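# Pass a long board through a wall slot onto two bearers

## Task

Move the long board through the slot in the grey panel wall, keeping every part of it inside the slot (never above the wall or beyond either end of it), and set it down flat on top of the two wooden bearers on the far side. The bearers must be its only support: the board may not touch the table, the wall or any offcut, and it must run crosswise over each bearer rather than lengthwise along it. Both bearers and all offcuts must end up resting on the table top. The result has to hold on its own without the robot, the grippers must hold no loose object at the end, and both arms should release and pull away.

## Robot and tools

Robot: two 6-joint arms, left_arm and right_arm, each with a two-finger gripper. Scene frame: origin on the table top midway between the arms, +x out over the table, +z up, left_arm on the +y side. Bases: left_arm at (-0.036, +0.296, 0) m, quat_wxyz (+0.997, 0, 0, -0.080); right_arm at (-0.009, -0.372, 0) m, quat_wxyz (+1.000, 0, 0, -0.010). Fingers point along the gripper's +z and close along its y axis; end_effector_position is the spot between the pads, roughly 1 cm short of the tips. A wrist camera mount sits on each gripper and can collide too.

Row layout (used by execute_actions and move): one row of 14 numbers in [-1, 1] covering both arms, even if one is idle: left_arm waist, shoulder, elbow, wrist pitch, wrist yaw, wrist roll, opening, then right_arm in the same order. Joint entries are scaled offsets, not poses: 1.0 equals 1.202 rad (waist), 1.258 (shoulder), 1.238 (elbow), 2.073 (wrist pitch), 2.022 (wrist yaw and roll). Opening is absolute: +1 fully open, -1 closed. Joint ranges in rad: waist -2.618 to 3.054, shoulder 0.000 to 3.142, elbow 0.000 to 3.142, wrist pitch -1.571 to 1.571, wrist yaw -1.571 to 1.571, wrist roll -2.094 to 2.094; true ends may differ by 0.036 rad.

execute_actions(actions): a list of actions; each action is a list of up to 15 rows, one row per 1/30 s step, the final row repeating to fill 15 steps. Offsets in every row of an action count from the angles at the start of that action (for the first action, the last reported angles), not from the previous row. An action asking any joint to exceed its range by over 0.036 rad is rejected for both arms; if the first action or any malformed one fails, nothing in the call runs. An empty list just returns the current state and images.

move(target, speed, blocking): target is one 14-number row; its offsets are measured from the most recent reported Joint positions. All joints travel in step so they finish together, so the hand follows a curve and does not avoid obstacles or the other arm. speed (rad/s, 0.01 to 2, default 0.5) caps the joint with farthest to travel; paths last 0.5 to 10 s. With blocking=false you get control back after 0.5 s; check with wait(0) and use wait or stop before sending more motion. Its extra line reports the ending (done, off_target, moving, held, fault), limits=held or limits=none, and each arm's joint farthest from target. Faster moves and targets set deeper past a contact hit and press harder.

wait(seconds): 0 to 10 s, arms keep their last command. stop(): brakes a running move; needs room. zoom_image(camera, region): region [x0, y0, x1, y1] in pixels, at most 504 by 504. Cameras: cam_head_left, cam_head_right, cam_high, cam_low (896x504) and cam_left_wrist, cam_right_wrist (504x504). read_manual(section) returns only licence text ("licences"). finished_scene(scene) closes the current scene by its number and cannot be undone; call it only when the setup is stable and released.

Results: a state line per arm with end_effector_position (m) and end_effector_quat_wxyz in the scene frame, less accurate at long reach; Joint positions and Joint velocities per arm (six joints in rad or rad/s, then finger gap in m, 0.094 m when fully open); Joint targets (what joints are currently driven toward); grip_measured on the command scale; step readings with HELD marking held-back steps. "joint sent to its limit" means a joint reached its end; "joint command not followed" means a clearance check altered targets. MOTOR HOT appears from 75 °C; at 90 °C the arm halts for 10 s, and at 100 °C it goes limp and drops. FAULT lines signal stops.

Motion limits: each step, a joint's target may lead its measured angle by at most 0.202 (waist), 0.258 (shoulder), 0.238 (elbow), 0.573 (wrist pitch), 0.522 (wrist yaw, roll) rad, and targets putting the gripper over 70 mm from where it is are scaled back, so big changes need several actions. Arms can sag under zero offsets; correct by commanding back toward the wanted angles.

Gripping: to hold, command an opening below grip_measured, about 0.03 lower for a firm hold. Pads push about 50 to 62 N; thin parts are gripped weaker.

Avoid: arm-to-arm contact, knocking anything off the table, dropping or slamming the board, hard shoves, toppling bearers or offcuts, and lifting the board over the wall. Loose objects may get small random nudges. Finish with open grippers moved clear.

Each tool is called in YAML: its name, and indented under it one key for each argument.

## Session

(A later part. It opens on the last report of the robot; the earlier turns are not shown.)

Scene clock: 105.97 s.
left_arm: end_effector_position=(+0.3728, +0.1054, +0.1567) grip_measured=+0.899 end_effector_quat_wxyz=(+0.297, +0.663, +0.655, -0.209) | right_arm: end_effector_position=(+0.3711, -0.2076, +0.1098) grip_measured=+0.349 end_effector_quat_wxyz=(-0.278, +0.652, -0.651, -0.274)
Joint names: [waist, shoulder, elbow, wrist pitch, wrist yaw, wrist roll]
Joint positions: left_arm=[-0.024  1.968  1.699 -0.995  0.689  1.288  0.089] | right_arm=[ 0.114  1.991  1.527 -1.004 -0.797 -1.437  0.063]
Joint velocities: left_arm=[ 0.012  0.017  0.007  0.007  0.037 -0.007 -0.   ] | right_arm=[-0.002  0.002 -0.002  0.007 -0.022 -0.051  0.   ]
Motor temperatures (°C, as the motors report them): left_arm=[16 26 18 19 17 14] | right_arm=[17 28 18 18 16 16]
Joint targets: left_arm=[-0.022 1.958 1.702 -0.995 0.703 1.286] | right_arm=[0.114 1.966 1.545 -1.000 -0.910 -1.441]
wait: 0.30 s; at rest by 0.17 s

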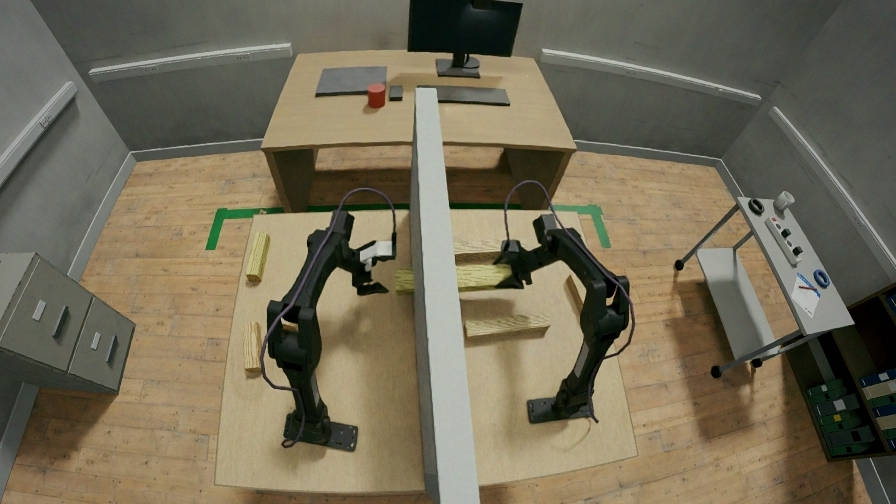

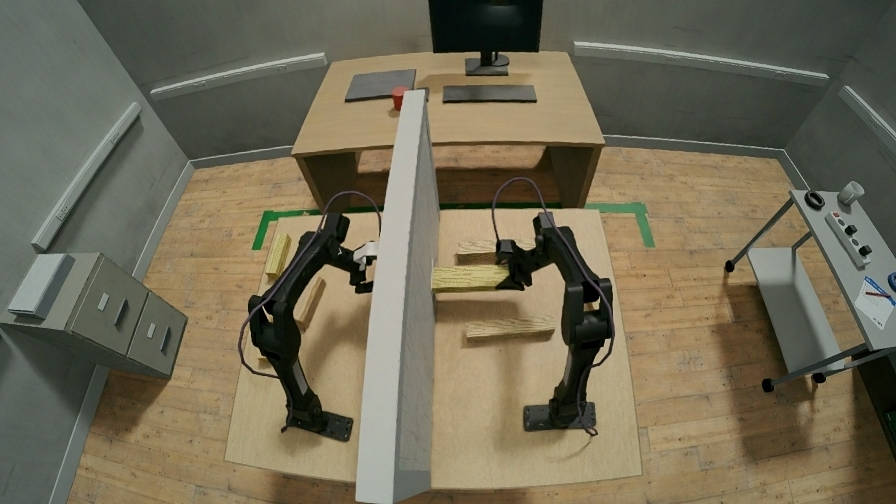

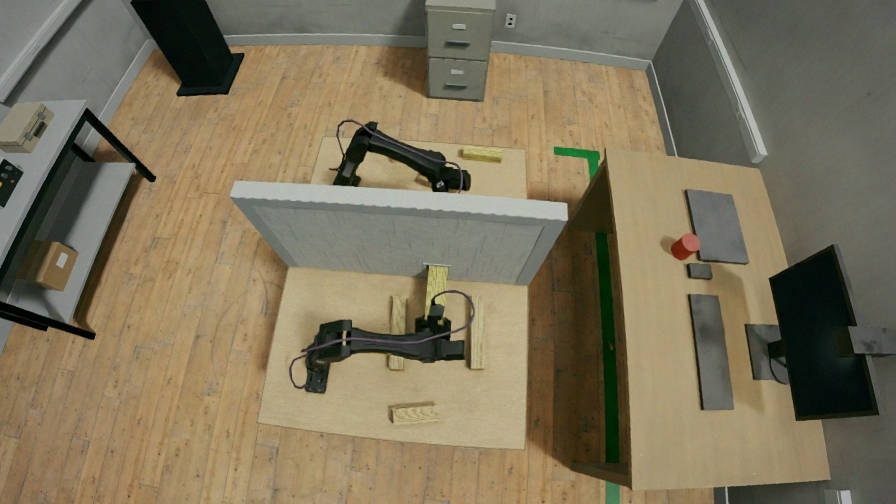

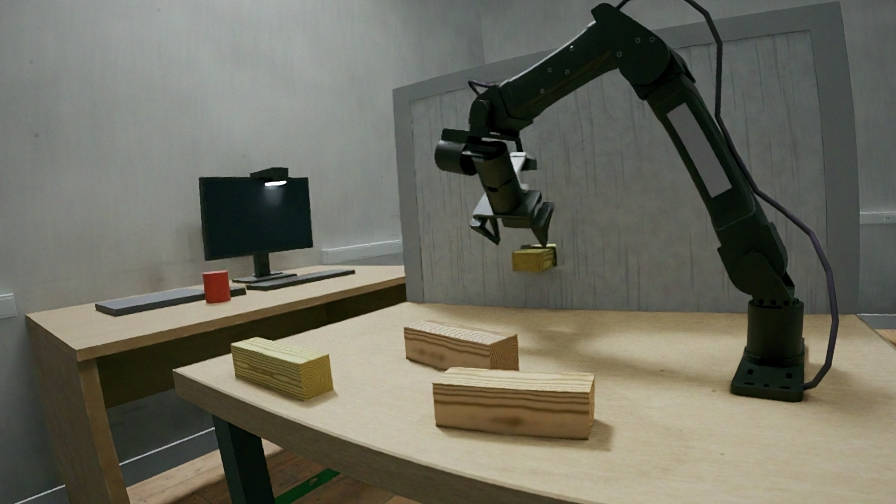

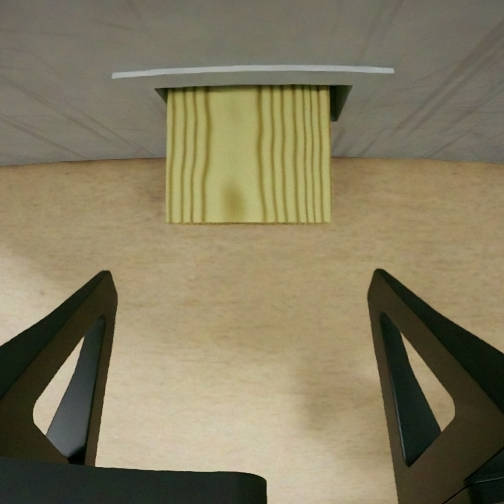

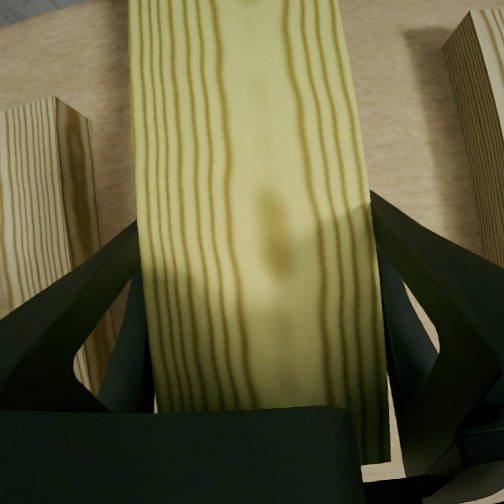

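execute_actions:
  actions:
    - [[0.00167,-0.00795,0.00242,0,0.00692,-0.001,0.9, -0.02152,-0.01113,0.02585,-0.00690,-0.05886,-0.01266,0.29],[0.00167,-0.00795,0.00242,0,0.00692,-0.001,0.9, -0.03182,0.00024,0.03716,-0.01583,-0.06125,-0.02296,0.20],[0.00167,-0.00795,0.00242,0,0.00692,-0.001,0.9, -0.04319,0.00159,0.04523,-0.02429,-0.06305,-0.03509,0.12],[0.00167,-0.00795,0.00242,0,0.00692,-0.001,0.9, -0.05523,0.00397,0.04628,-0.03357,-0.06554,-0.04829,0.12],[0.00167,-0.00795,0.00242,0,0.00692,-0.001,0.9, -0.06748,0.00707,0.04855,-0.04336,-0.06823,-0.06201,0.12],[0.00167,-0.00795,0.00242,0,0.00692,-0.001,0.9, -0.07952,0.01049,0.05016,-0.05283,-0.07142,-0.07520,0.12],[0.00167,-0.00795,0.00242,0,0.00692,-0.001,0.9, -0.09089,0.01296,0.05186,-0.06205,-0.07461,-0.08734,0.12],[0.00167,-0.00795,0.00242,0,0.00692,-0.001,0.9, -0.10119,0.01542,0.05275,-0.07013,-0.07809,-0.09842,0.12],[0.00167,-0.00795,0.00242,0,0.00692,-0.001,0.9, -0.10995,0.01789,0.05355,-0.07753,-0.08137,-0.10844,0.12],[0.00167,-0.00795,0.00242,0,0.00692,-0.001,0.9, -0.11675,0.02035,0.05444,-0.08412,-0.08396,-0.11689,0.12],[0.00167,-0.00795,0.00242,0,0.00692,-0.001,0.9, -0.12115,0.02266,0.05517,-0.08922,-0.08565,-0.12322,0.12],[0.00167,-0.00795,0.00242,0,0.00692,-0.001,0.9, -0.12271,0.02536,0.05719,-0.09237,-0.08625,-0.12744,0.12],[0.00167,-0.00795,0.00242,0,0.00692,-0.001,0.9, -0.12271,0.02742,0.05864,-0.09398,-0.08526,-0.12850,0.12],[0.00167,-0.00795,0.00242,0,0.00692,-0.001,0.9, -0.12271,0.02846,0.05937,-0.09216,-0.08378,-0.12428,0.12],[0.00167,-0.00795,0.00242,0,0.00692,-0.001,0.9, -0.12271,0.02862,0.05953,-0.08360,-0.08180,-0.10950,0.12]]

wait:
  seconds: 0.4

zoom_image:
  camera: "cam_low"
  region: [510, 230, 566, 278]

Scene clock: 108.50 s.
left_arm: end_effector_position=(+0.3728, +0.1054, +0.1567) grip_measured=+0.899 end_effector_quat_wxyz=(+0.297, +0.663, +0.655, -0.209) | right_arm: end_effector_position=(+0.3700, -0.2613, +0.1063) grip_measured=+0.349 end_effector_quat_wxyz=(-0.286, +0.645, -0.649, -0.284)
Joint names: [waist, shoulder, elbow, wrist pitch, wrist yaw, wrist roll]
Joint positions: left_arm=[-0.024  1.968  1.699 -0.995  0.689  1.288  0.089] | right_arm=[-0.037  2.032  1.558 -1.154 -0.829 -1.648  0.063]
Joint velocities: left_arm=[-0.012 -0.022  0.007 -0.051  0.007 -0.037 -0.001] | right_arm=[ 0.007  0.042  0.012 -0.022 -0.037  0.022 -0.   ]
Motor temperatures (°C, as the motors report them): left_arm=[16 25 18 19 17 14] | right_arm=[17 29 18 18 16 16]
Joint targets: left_arm=[-0.022 1.958 1.702 -0.995 0.703 1.286] | right_arm=[-0.034 2.027 1.601 -1.178 -0.962 -1.658]
Step readings (joint positions):
0: left_arm=[-0.024 1.968 1.699 -0.995 0.689 1.288] | right_arm=[0.114 1.991 1.527 -1.004 -0.797 -1.437]
1: left_arm=[-0.024 1.968 1.699 -0.995 0.689 1.288] | right_arm=[0.112 1.991 1.527 -1.005 -0.798 -1.440]
2: left_arm=[-0.024 1.968 1.699 -0.995 0.689 1.288] | right_arm=[0.108 1.991 1.527 -1.009 -0.799 -1.447]
4: left_arm=[-0.024 1.968 1.699 -0.995 0.689 1.288] | right_arm=[0.092 1.996 1.535 -1.030 -0.803 -1.471]
8: left_arm=[-0.024 1.968 1.699 -0.995 0.689 1.288] | right_arm=[0.031 2.010 1.548 -1.086 -0.819 -1.550]
15: Joint positions above

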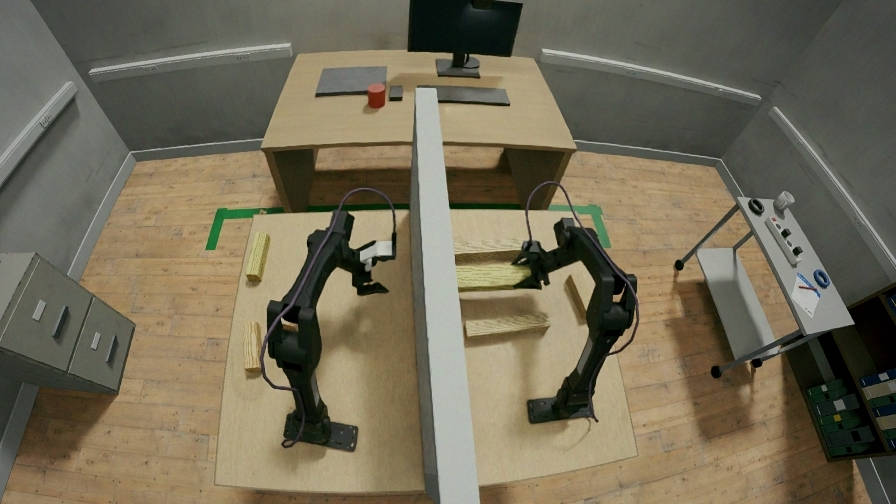

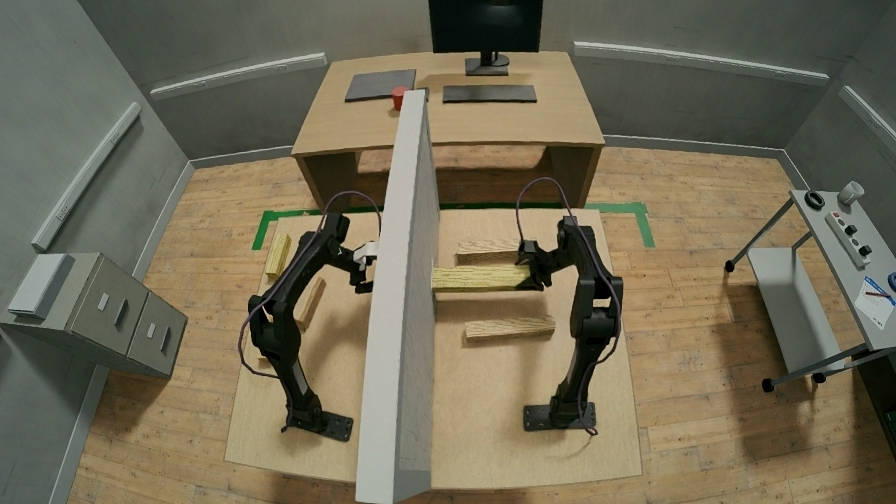

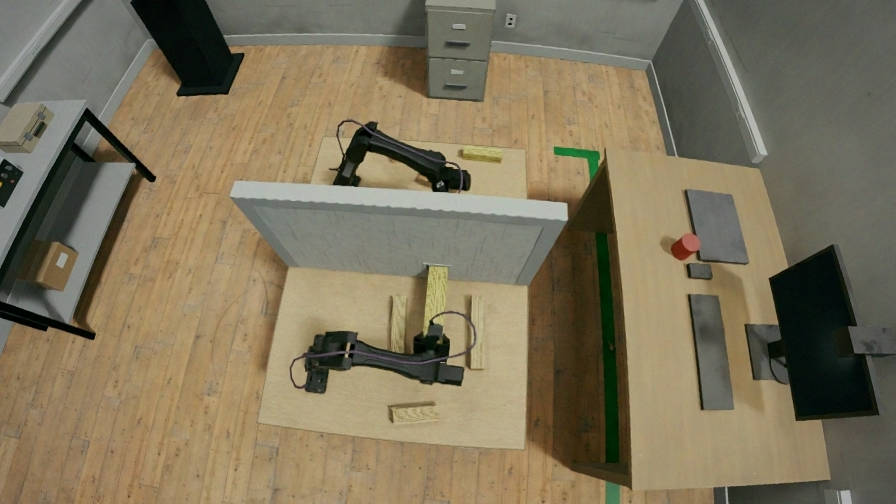

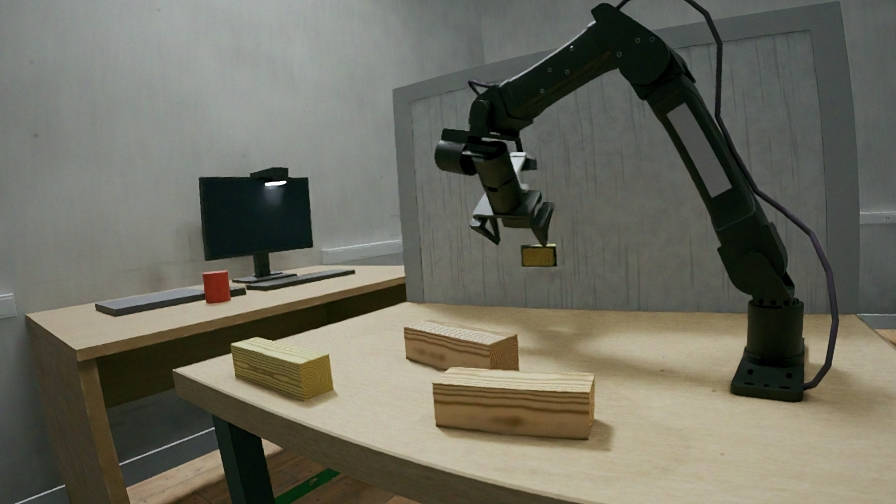

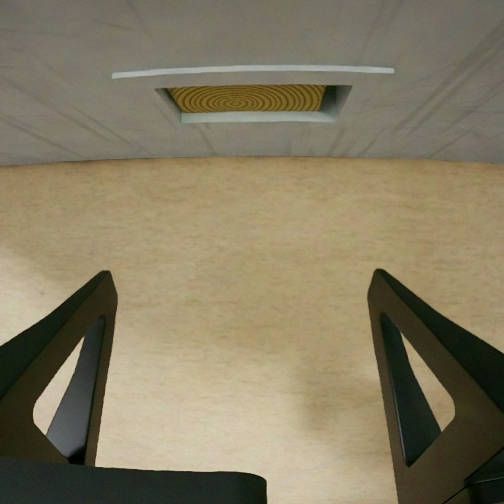

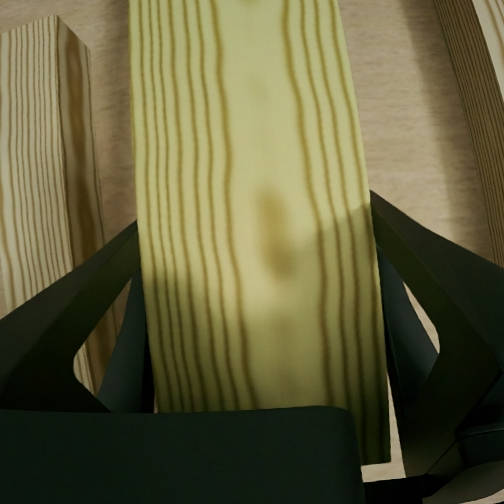

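Scene clock: 108.90 s.
left_arm: end_effector_position=(+0.3728, +0.1054, +0.1567) grip_measured=+0.899 end_effector_quat_wxyz=(+0.297, +0.663, +0.655, -0.209) | right_arm: end_effector_position=(+0.3703, -0.2608, +0.1068) grip_measured=+0.349 end_effector_quat_wxyz=(-0.288, +0.645, -0.648, -0.286)
Joint names: [waist, shoulder, elbow, wrist pitch, wrist yaw, wrist roll]
Joint positions: left_arm=[-0.024  1.968  1.699 -0.995  0.689  1.288  0.089] | right_arm=[-0.037  2.034  1.561 -1.157 -0.834 -1.651  0.063]
Joint velocities: left_arm=[-0.007 -0.022 -0.007 -0.037 -0.081 -0.022  0.   ] | right_arm=[-0.007 -0.002 -0.022  0.051 -0.007  0.022  0.001]
Motor temperatures (°C, as the motors report them): left_arm=[16 25 18 19 17 14] | right_arm=[17 29 18 18 16 16]
Joint targets: left_arm=[-0.022 1.958 1.702 -0.995 0.703 1.286] | right_arm=[-0.034 2.027 1.601 -1.178 -0.962 -1.658]
wait: 0.40 s; at rest by 0.37 s

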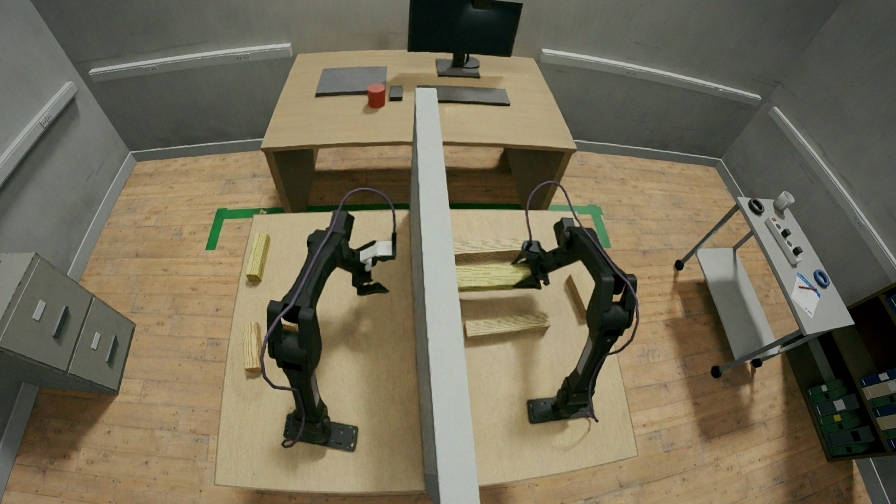

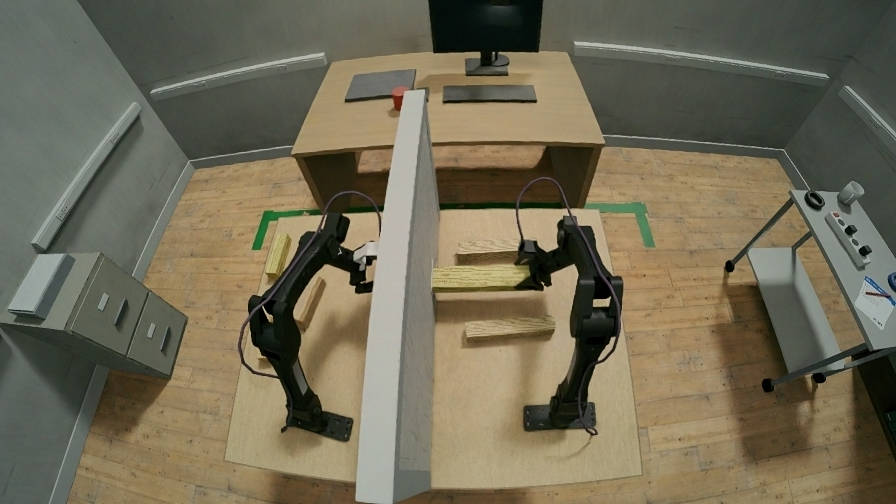

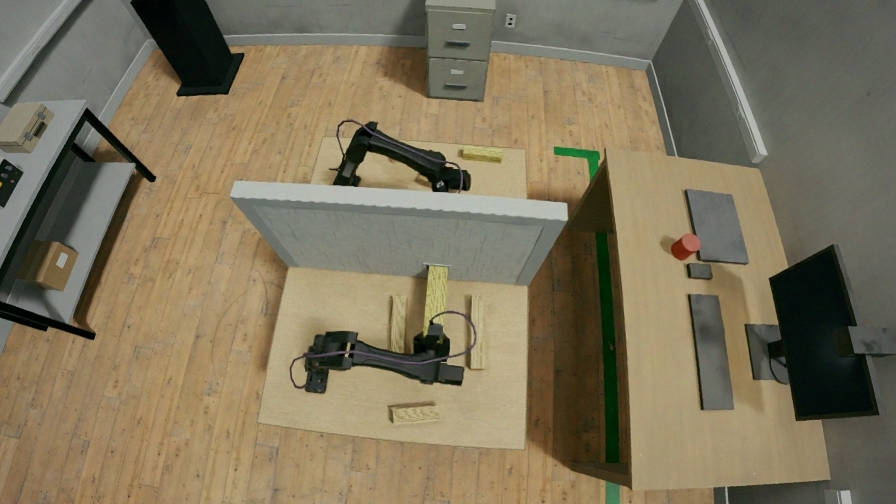

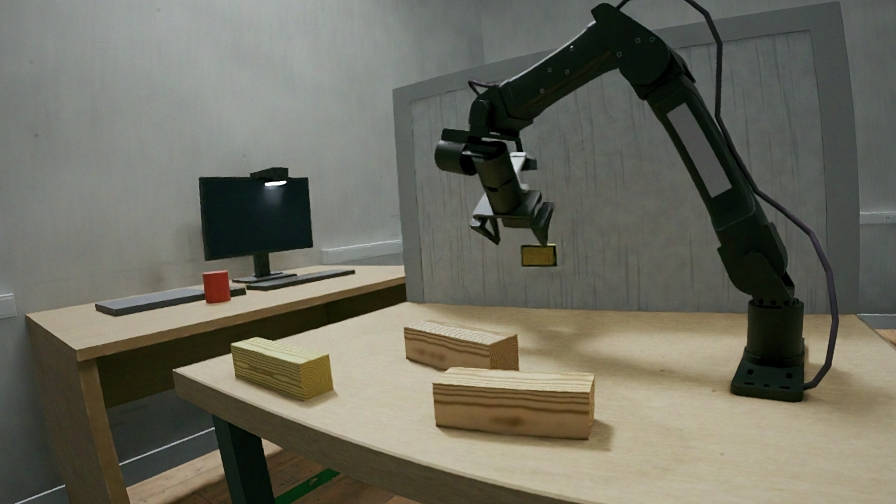

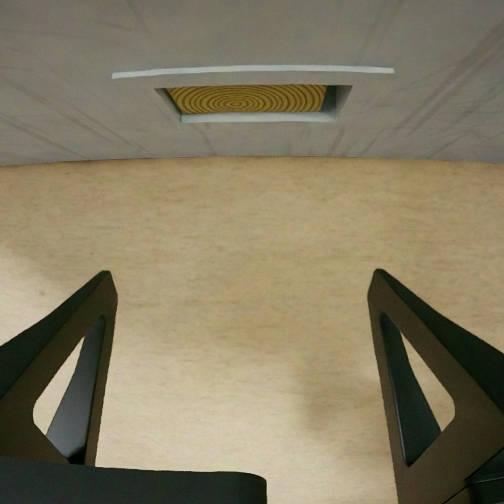

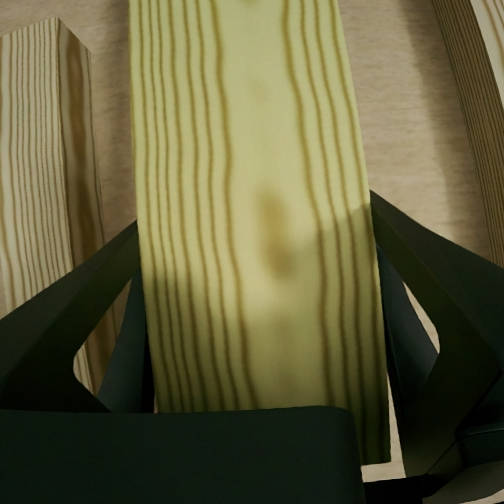

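Region (510, 230, 566, 278) of cam_low's 896x504 image, scaled by 9.000, with more detail than that image has; it fills the top 432 rows of this view, and the rest is white.

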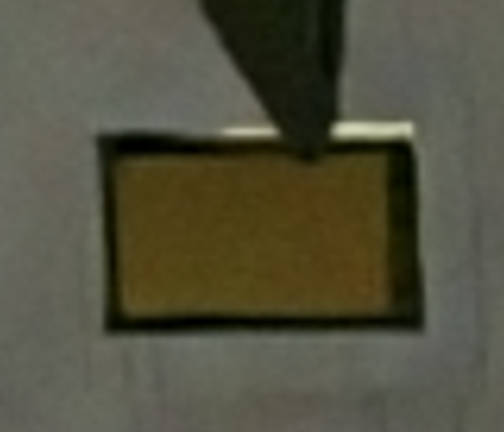

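execute_actions:
  actions:
    - [[0.00167,-0.00795,0.00242,0,0.00692,-0.001,0.9, -0.02364,-0.00366,0.03603,-0.01889,-0.05920,-0.01354,0.12],[0.00167,-0.00795,0.00242,0,0.00692,-0.001,0.9, -0.03495,-0.00040,0.04160,-0.02948,-0.05376,-0.02548,0.12],[0.00167,-0.00795,0.00242,0,0.00692,-0.001,0.9, -0.04744,0.00223,0.04540,-0.04160,-0.05059,-0.03955,0.12],[0.00167,-0.00795,0.00242,0,0.00692,-0.001,0.9, -0.06066,0.00692,0.05202,-0.05497,-0.04916,-0.05485,0.12],[0.00167,-0.00795,0.00242,0,0.00692,-0.001,0.9, -0.07412,0.01288,0.06058,-0.06900,-0.04857,-0.07075,0.12],[0.00167,-0.00795,0.00242,0,0.00692,-0.001,0.9, -0.08734,0.01948,0.07003,-0.08260,-0.04837,-0.08605,0.12],[0.00167,-0.00795,0.00242,0,0.00692,-0.001,0.9, -0.09983,0.02544,0.07819,-0.09574,-0.04857,-0.10012,0.12],[0.00167,-0.00795,0.00242,0,0.00692,-0.001,0.9, -0.11114,0.03140,0.08643,-0.10730,-0.04876,-0.11296,0.12],[0.00167,-0.00795,0.00242,0,0.00692,-0.001,0.9, -0.12076,0.03744,0.09459,-0.11781,-0.04896,-0.12459,0.12],[0.00167,-0.00795,0.00242,0,0.00692,-0.001,0.9, -0.12823,0.04340,0.10275,-0.12724,-0.04876,-0.13437,0.12],[0.00167,-0.00795,0.00242,0,0.00692,-0.001,0.9, -0.13307,0.04905,0.11050,-0.13448,-0.04817,-0.14172,0.12],[0.00167,-0.00795,0.00242,0,0.00692,-0.001,0.9, -0.13478,0.05437,0.11809,-0.13895,-0.04723,-0.14661,0.12],[0.00167,-0.00795,0.00242,0,0.00692,-0.001,0.9, -0.13478,0.05835,0.12375,-0.14115,-0.04555,-0.14783,0.12],[0.00167,-0.00795,0.00242,0,0.00692,-0.001,0.9, -0.13478,0.06033,0.12658,-0.13840,-0.04357,-0.14294,0.12],[0.00167,-0.00795,0.00242,0,0.00692,-0.001,0.9, -0.13478,0.06065,0.12706,-0.12600,-0.04144,-0.12581,0.12]]

wait:
  seconds: 0.4

zoom_image:
  camera: "cam_high"
  region: [330, 240, 540, 440]

zoom_image:
  camera: "cam_head_right"
  region: [420, 200, 640, 400]

Scene clock: 111.37 s.
left_arm: end_effector_position=(+0.3728, +0.1054, +0.1567) grip_measured=+0.899 end_effector_quat_wxyz=(+0.297, +0.663, +0.655, -0.209) | right_arm: end_effector_position=(+0.3699, -0.3242, +0.1089) grip_measured=+0.349 end_effector_quat_wxyz=(-0.292, +0.645, -0.646, -0.286)
Joint names: [waist, shoulder, elbow, wrist pitch, wrist yaw, wrist roll]
Joint positions: left_arm=[-0.024  1.968  1.699 -0.995  0.689  1.288  0.089] | right_arm=[-0.204  2.112  1.676 -1.369 -0.817 -1.896  0.063]
Joint velocities: left_arm=[-0.012  0.002  0.012  0.007 -0.095 -0.066  0.   ] | right_arm=[ 0.012  0.061  0.105 -0.066  0.081 -0.066 -0.001]
Motor temperatures (°C, as the motors report them): left_arm=[16 25 18 19 17 14] | right_arm=[17 28 19 18 16 16]
Joint targets: left_arm=[-0.022 1.958 1.702 -0.995 0.703 1.286] | right_arm=[-0.199 2.111 1.719 -1.418 -0.917 -1.906]
Step readings (joint positions):
0: left_arm=[-0.024 1.968 1.699 -0.995 0.689 1.288] | right_arm=[-0.037 2.034 1.561 -1.157 -0.834 -1.652]
1: left_arm=[-0.024 1.968 1.699 -0.995 0.689 1.288] | right_arm=[-0.039 2.034 1.561 -1.159 -0.834 -1.655]
2: left_arm=[-0.024 1.968 1.699 -0.995 0.689 1.288] | right_arm=[-0.043 2.035 1.564 -1.165 -0.834 -1.662]
4: left_arm=[-0.024 1.968 1.699 -0.995 0.689 1.288] | right_arm=[-0.062 2.041 1.575 -1.191 -0.834 -1.690]
8: left_arm=[-0.024 1.968 1.699 -0.995 0.689 1.288] | right_arm=[-0.131 2.065 1.614 -1.269 -0.831 -1.781]
15: Joint positions above

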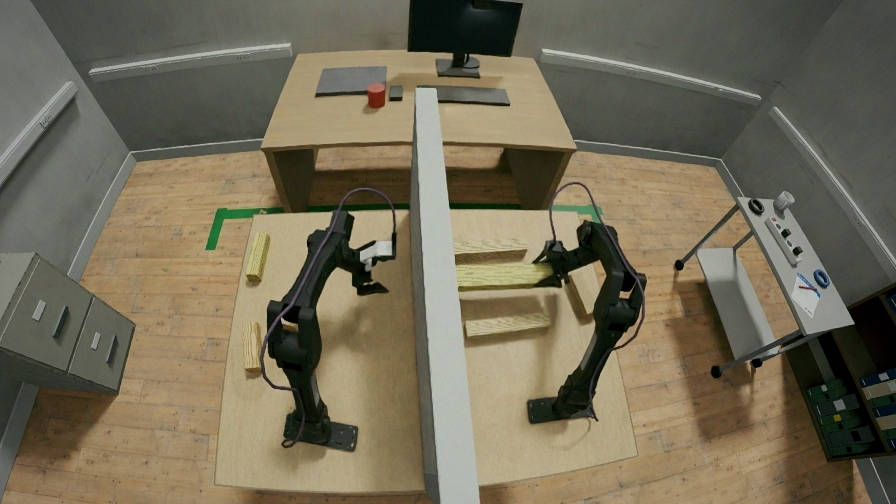

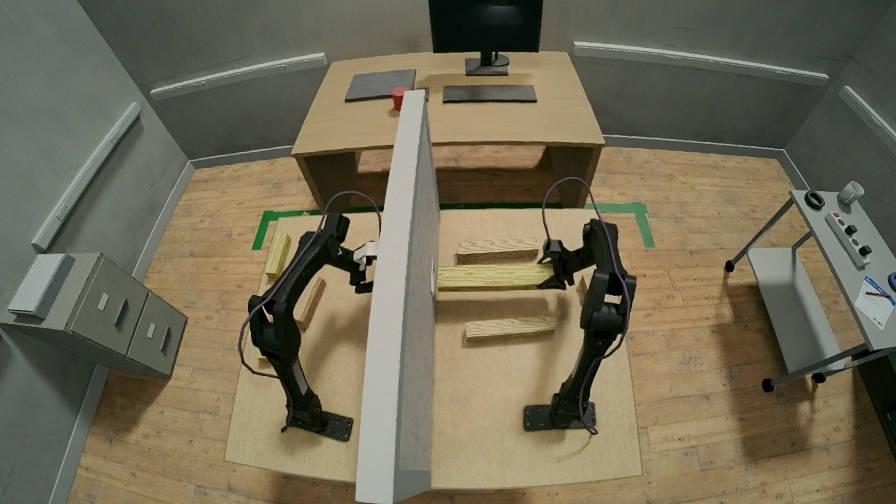

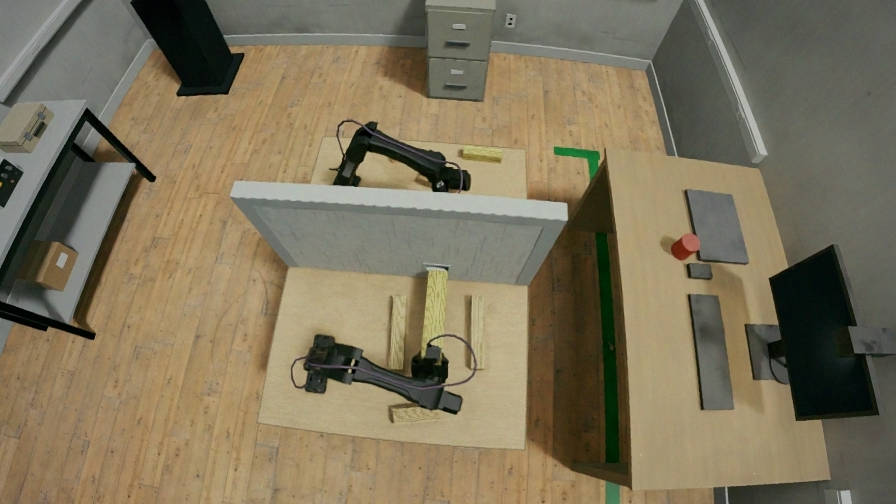

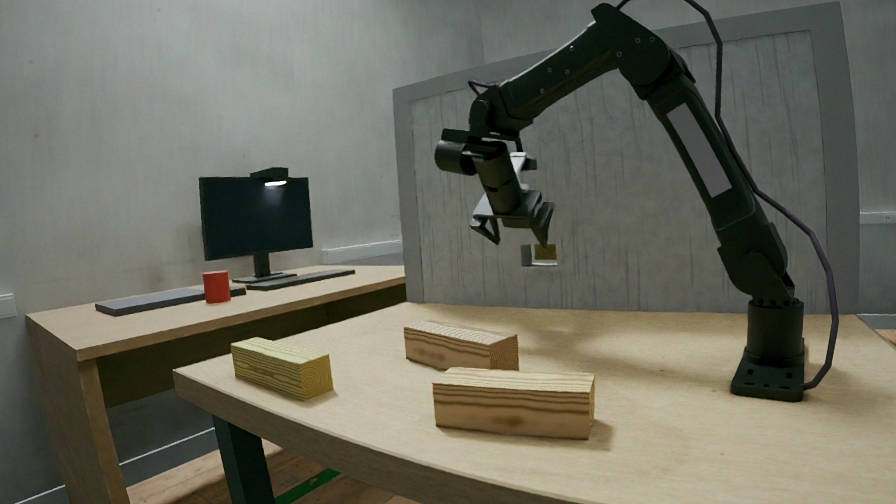

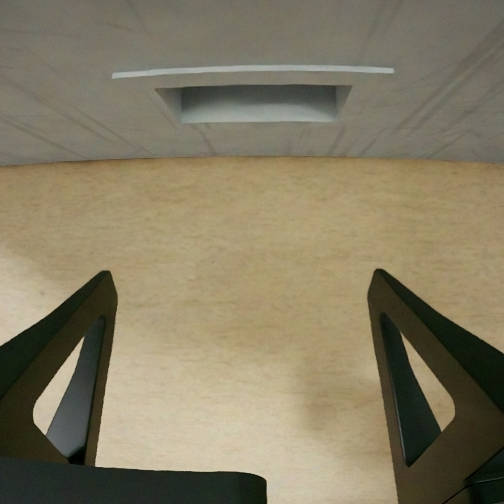

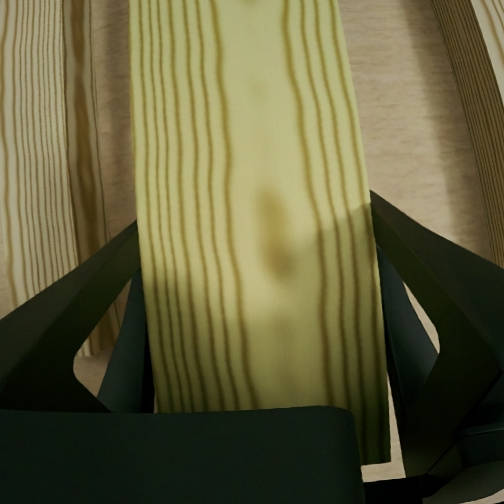

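Scene clock: 111.77 s.
left_arm: end_effector_position=(+0.3728, +0.1054, +0.1567) grip_measured=+0.899 end_effector_quat_wxyz=(+0.297, +0.663, +0.655, -0.209) | right_arm: end_effector_position=(+0.3696, -0.3242, +0.1088) grip_measured=+0.349 end_effector_quat_wxyz=(-0.290, +0.645, -0.646, -0.288)
Joint names: [waist, shoulder, elbow, wrist pitch, wrist yaw, wrist roll]
Joint positions: left_arm=[-0.024  1.968  1.699 -0.995  0.689  1.288  0.089] | right_arm=[-0.204  2.116  1.681 -1.377 -0.815 -1.899  0.063]
Joint velocities: left_arm=[ 0.007  0.002 -0.007 -0.037 -0.007 -0.037  0.   ] | right_arm=[ 0.012  0.002 -0.007 -0.066  0.007  0.022 -0.   ]
Motor temperatures (°C, as the motors report them): left_arm=[16 25 18 19 17 14] | right_arm=[17 28 19 18 16 16]
Joint targets: left_arm=[-0.022 1.958 1.702 -0.995 0.703 1.286] | right_arm=[-0.199 2.111 1.719 -1.418 -0.917 -1.906]
wait: 0.40 s; no rest

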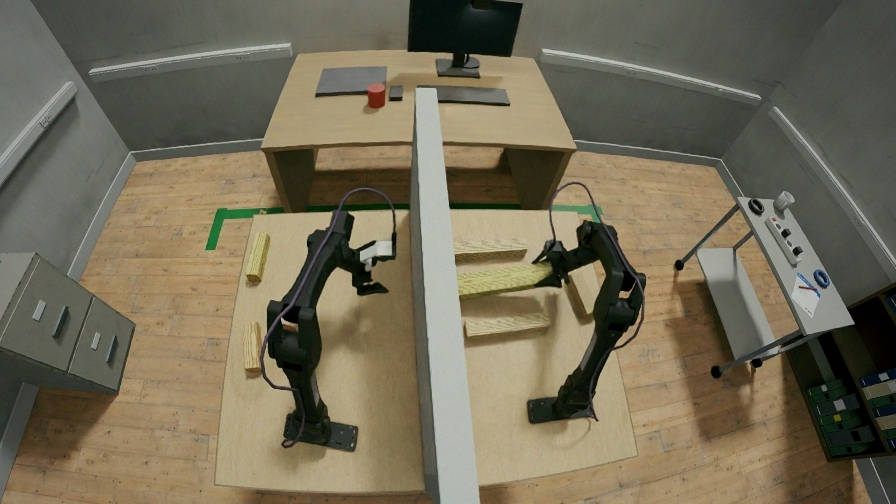

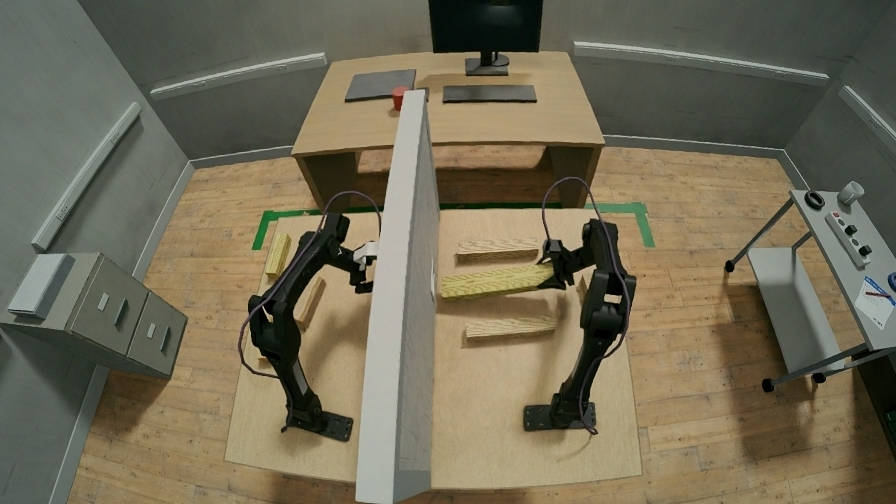

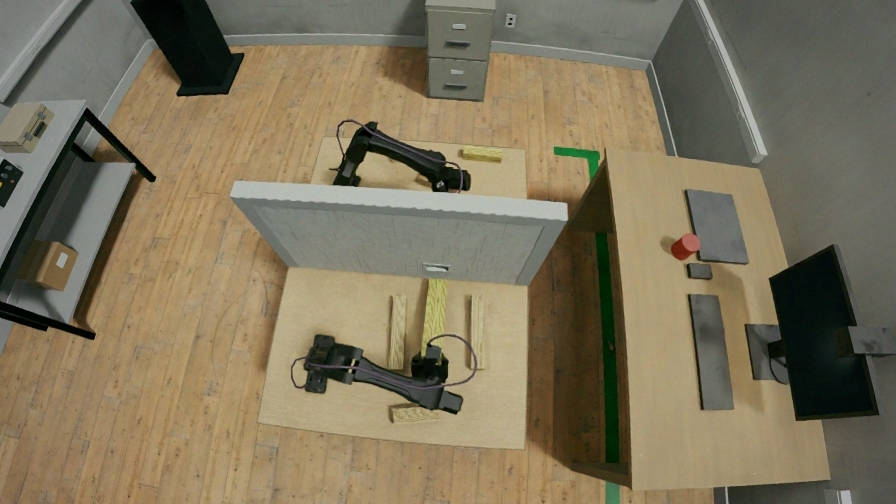

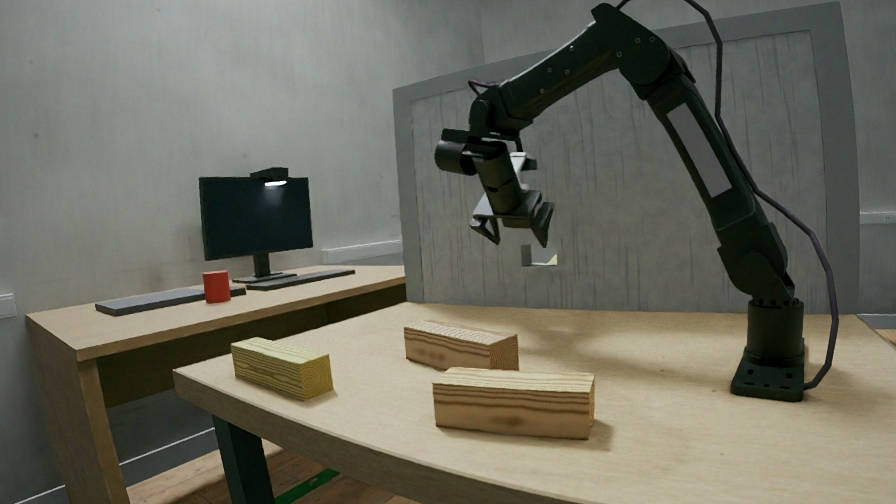

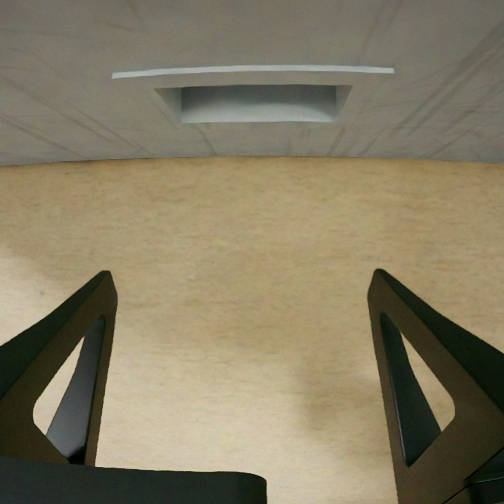

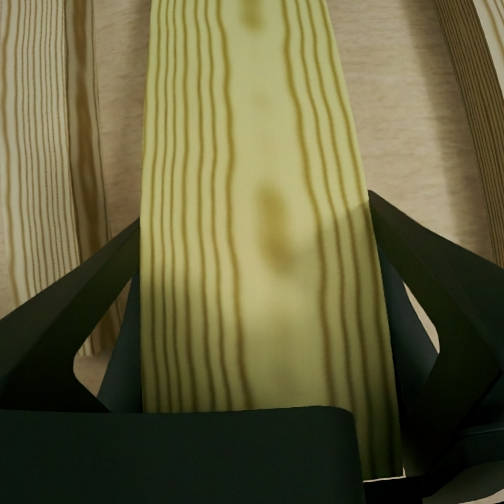

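Region (330, 240, 540, 440) of cam_high's 896x504 image, scaled by 2.400, with more detail than that image has; it fills the top 480 rows of this view, and the rest is white.

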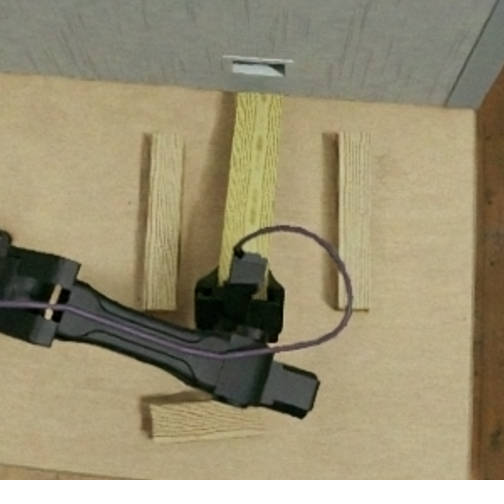

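Region (420, 200, 640, 400) of cam_head_right's 896x504 image, scaled by 2.291, with more detail than that image has; it fills the top 458 rows of this view, and the rest is white.

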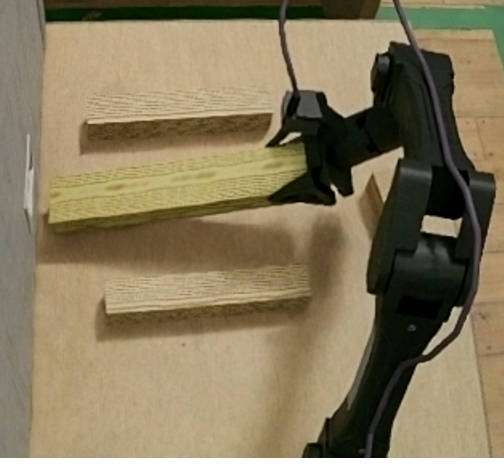

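execute_actions:
  actions: []

Scene clock: 112.37 s.
left_arm: end_effector_position=(+0.3728, +0.1054, +0.1567) grip_measured=+0.899 end_effector_quat_wxyz=(+0.297, +0.663, +0.655, -0.209) | right_arm: end_effector_position=(+0.3692, -0.3241, +0.1090) grip_measured=+0.349 end_effector_quat_wxyz=(-0.290, +0.645, -0.646, -0.289)
Joint names: [waist, shoulder, elbow, wrist pitch, wrist yaw, wrist roll]
Joint positions: left_arm=[-0.024  1.968  1.699 -0.995  0.689  1.288  0.089] | right_arm=[-0.204  2.116  1.681 -1.379 -0.815 -1.899  0.063]
Joint velocities: left_arm=[ 0.017  0.002 -0.002 -0.022 -0.066  0.051 -0.001] | right_arm=[-0.012 -0.012  0.012  0.095 -0.022 -0.007 -0.001]
Motor temperatures (°C, as the motors report them): left_arm=[16 25 18 19 17 14] | right_arm=[17 28 19 18 16 16]
Joint targets: left_arm=[-0.022 1.958 1.702 -0.995 0.703 1.286] | right_arm=[-0.199 2.111 1.719 -1.418 -0.917 -1.906]

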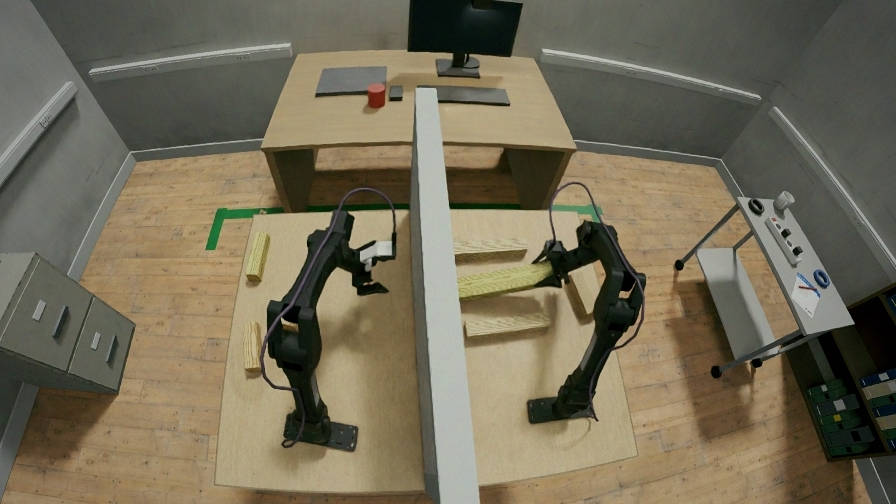

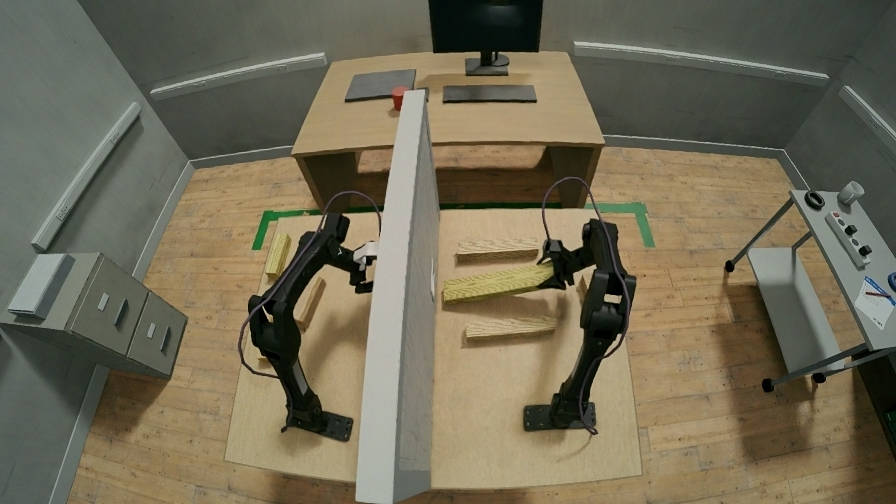

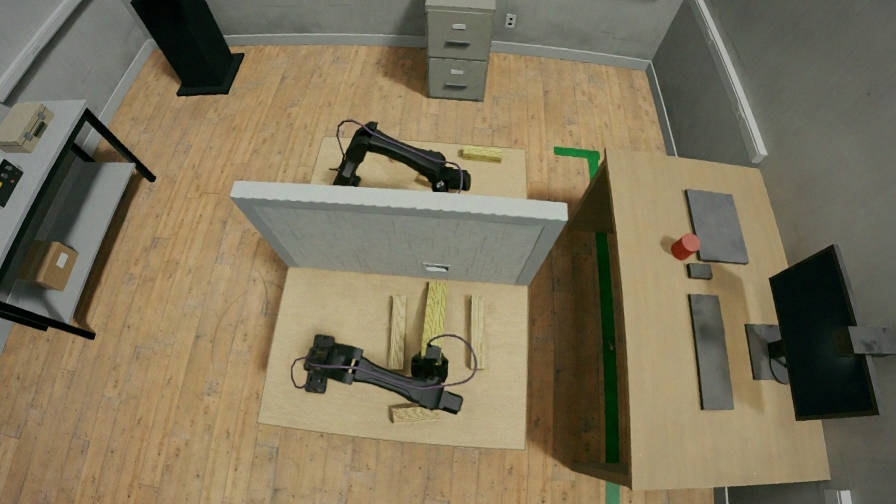

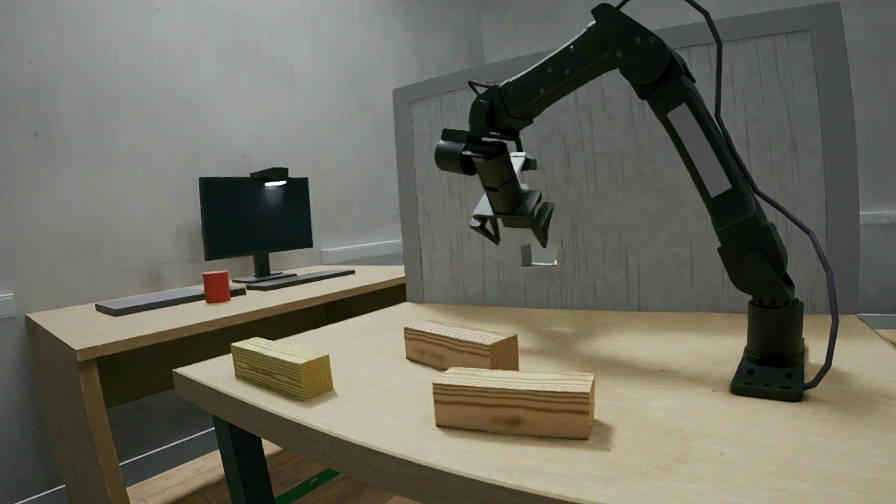

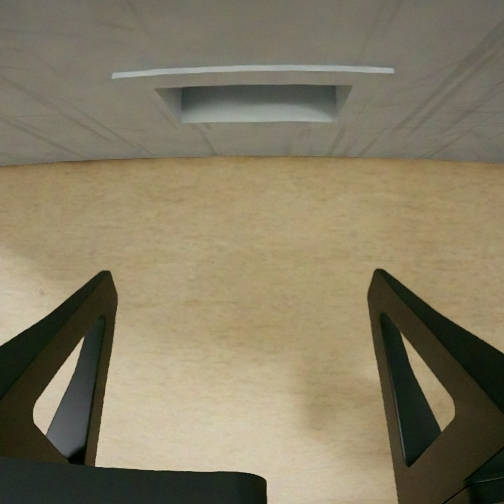

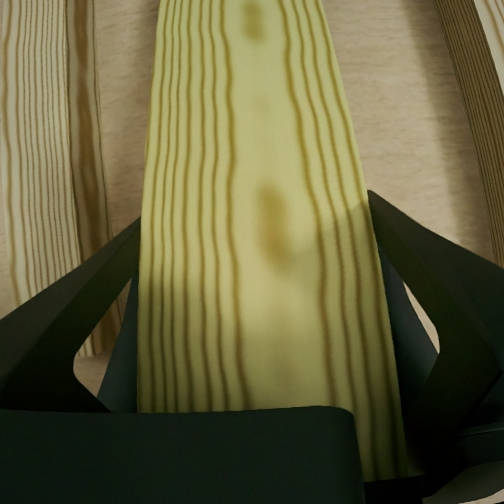

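zoom_image:
  camera: "cam_high"
  region: [300, 240, 560, 440]

zoom_image:
  camera: "cam_head_right"
  region: [400, 200, 660, 380]

Region (300, 240, 560, 440) of cam_high's 896x504 image, scaled by 1.938, with more detail than that image has; it fills the top 388 rows of this view, and the rest is white.

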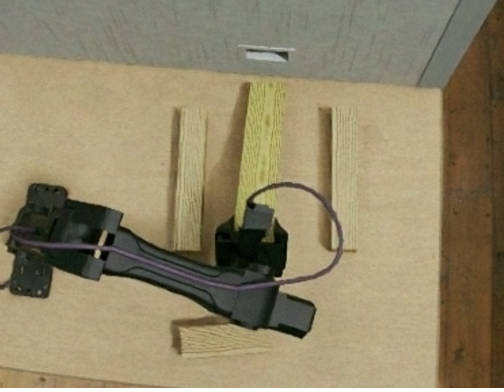

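Region (400, 200, 660, 380) of cam_head_right's 896x504 image, scaled by 1.938, with more detail than that image has; it fills the top 349 rows of this view, and the rest is white.

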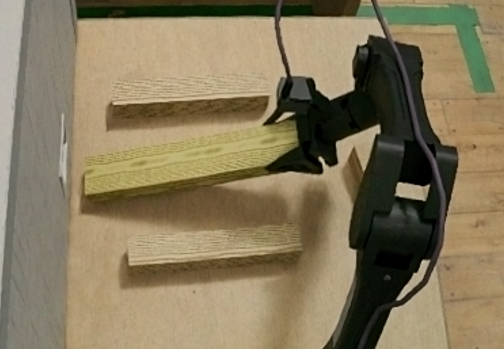

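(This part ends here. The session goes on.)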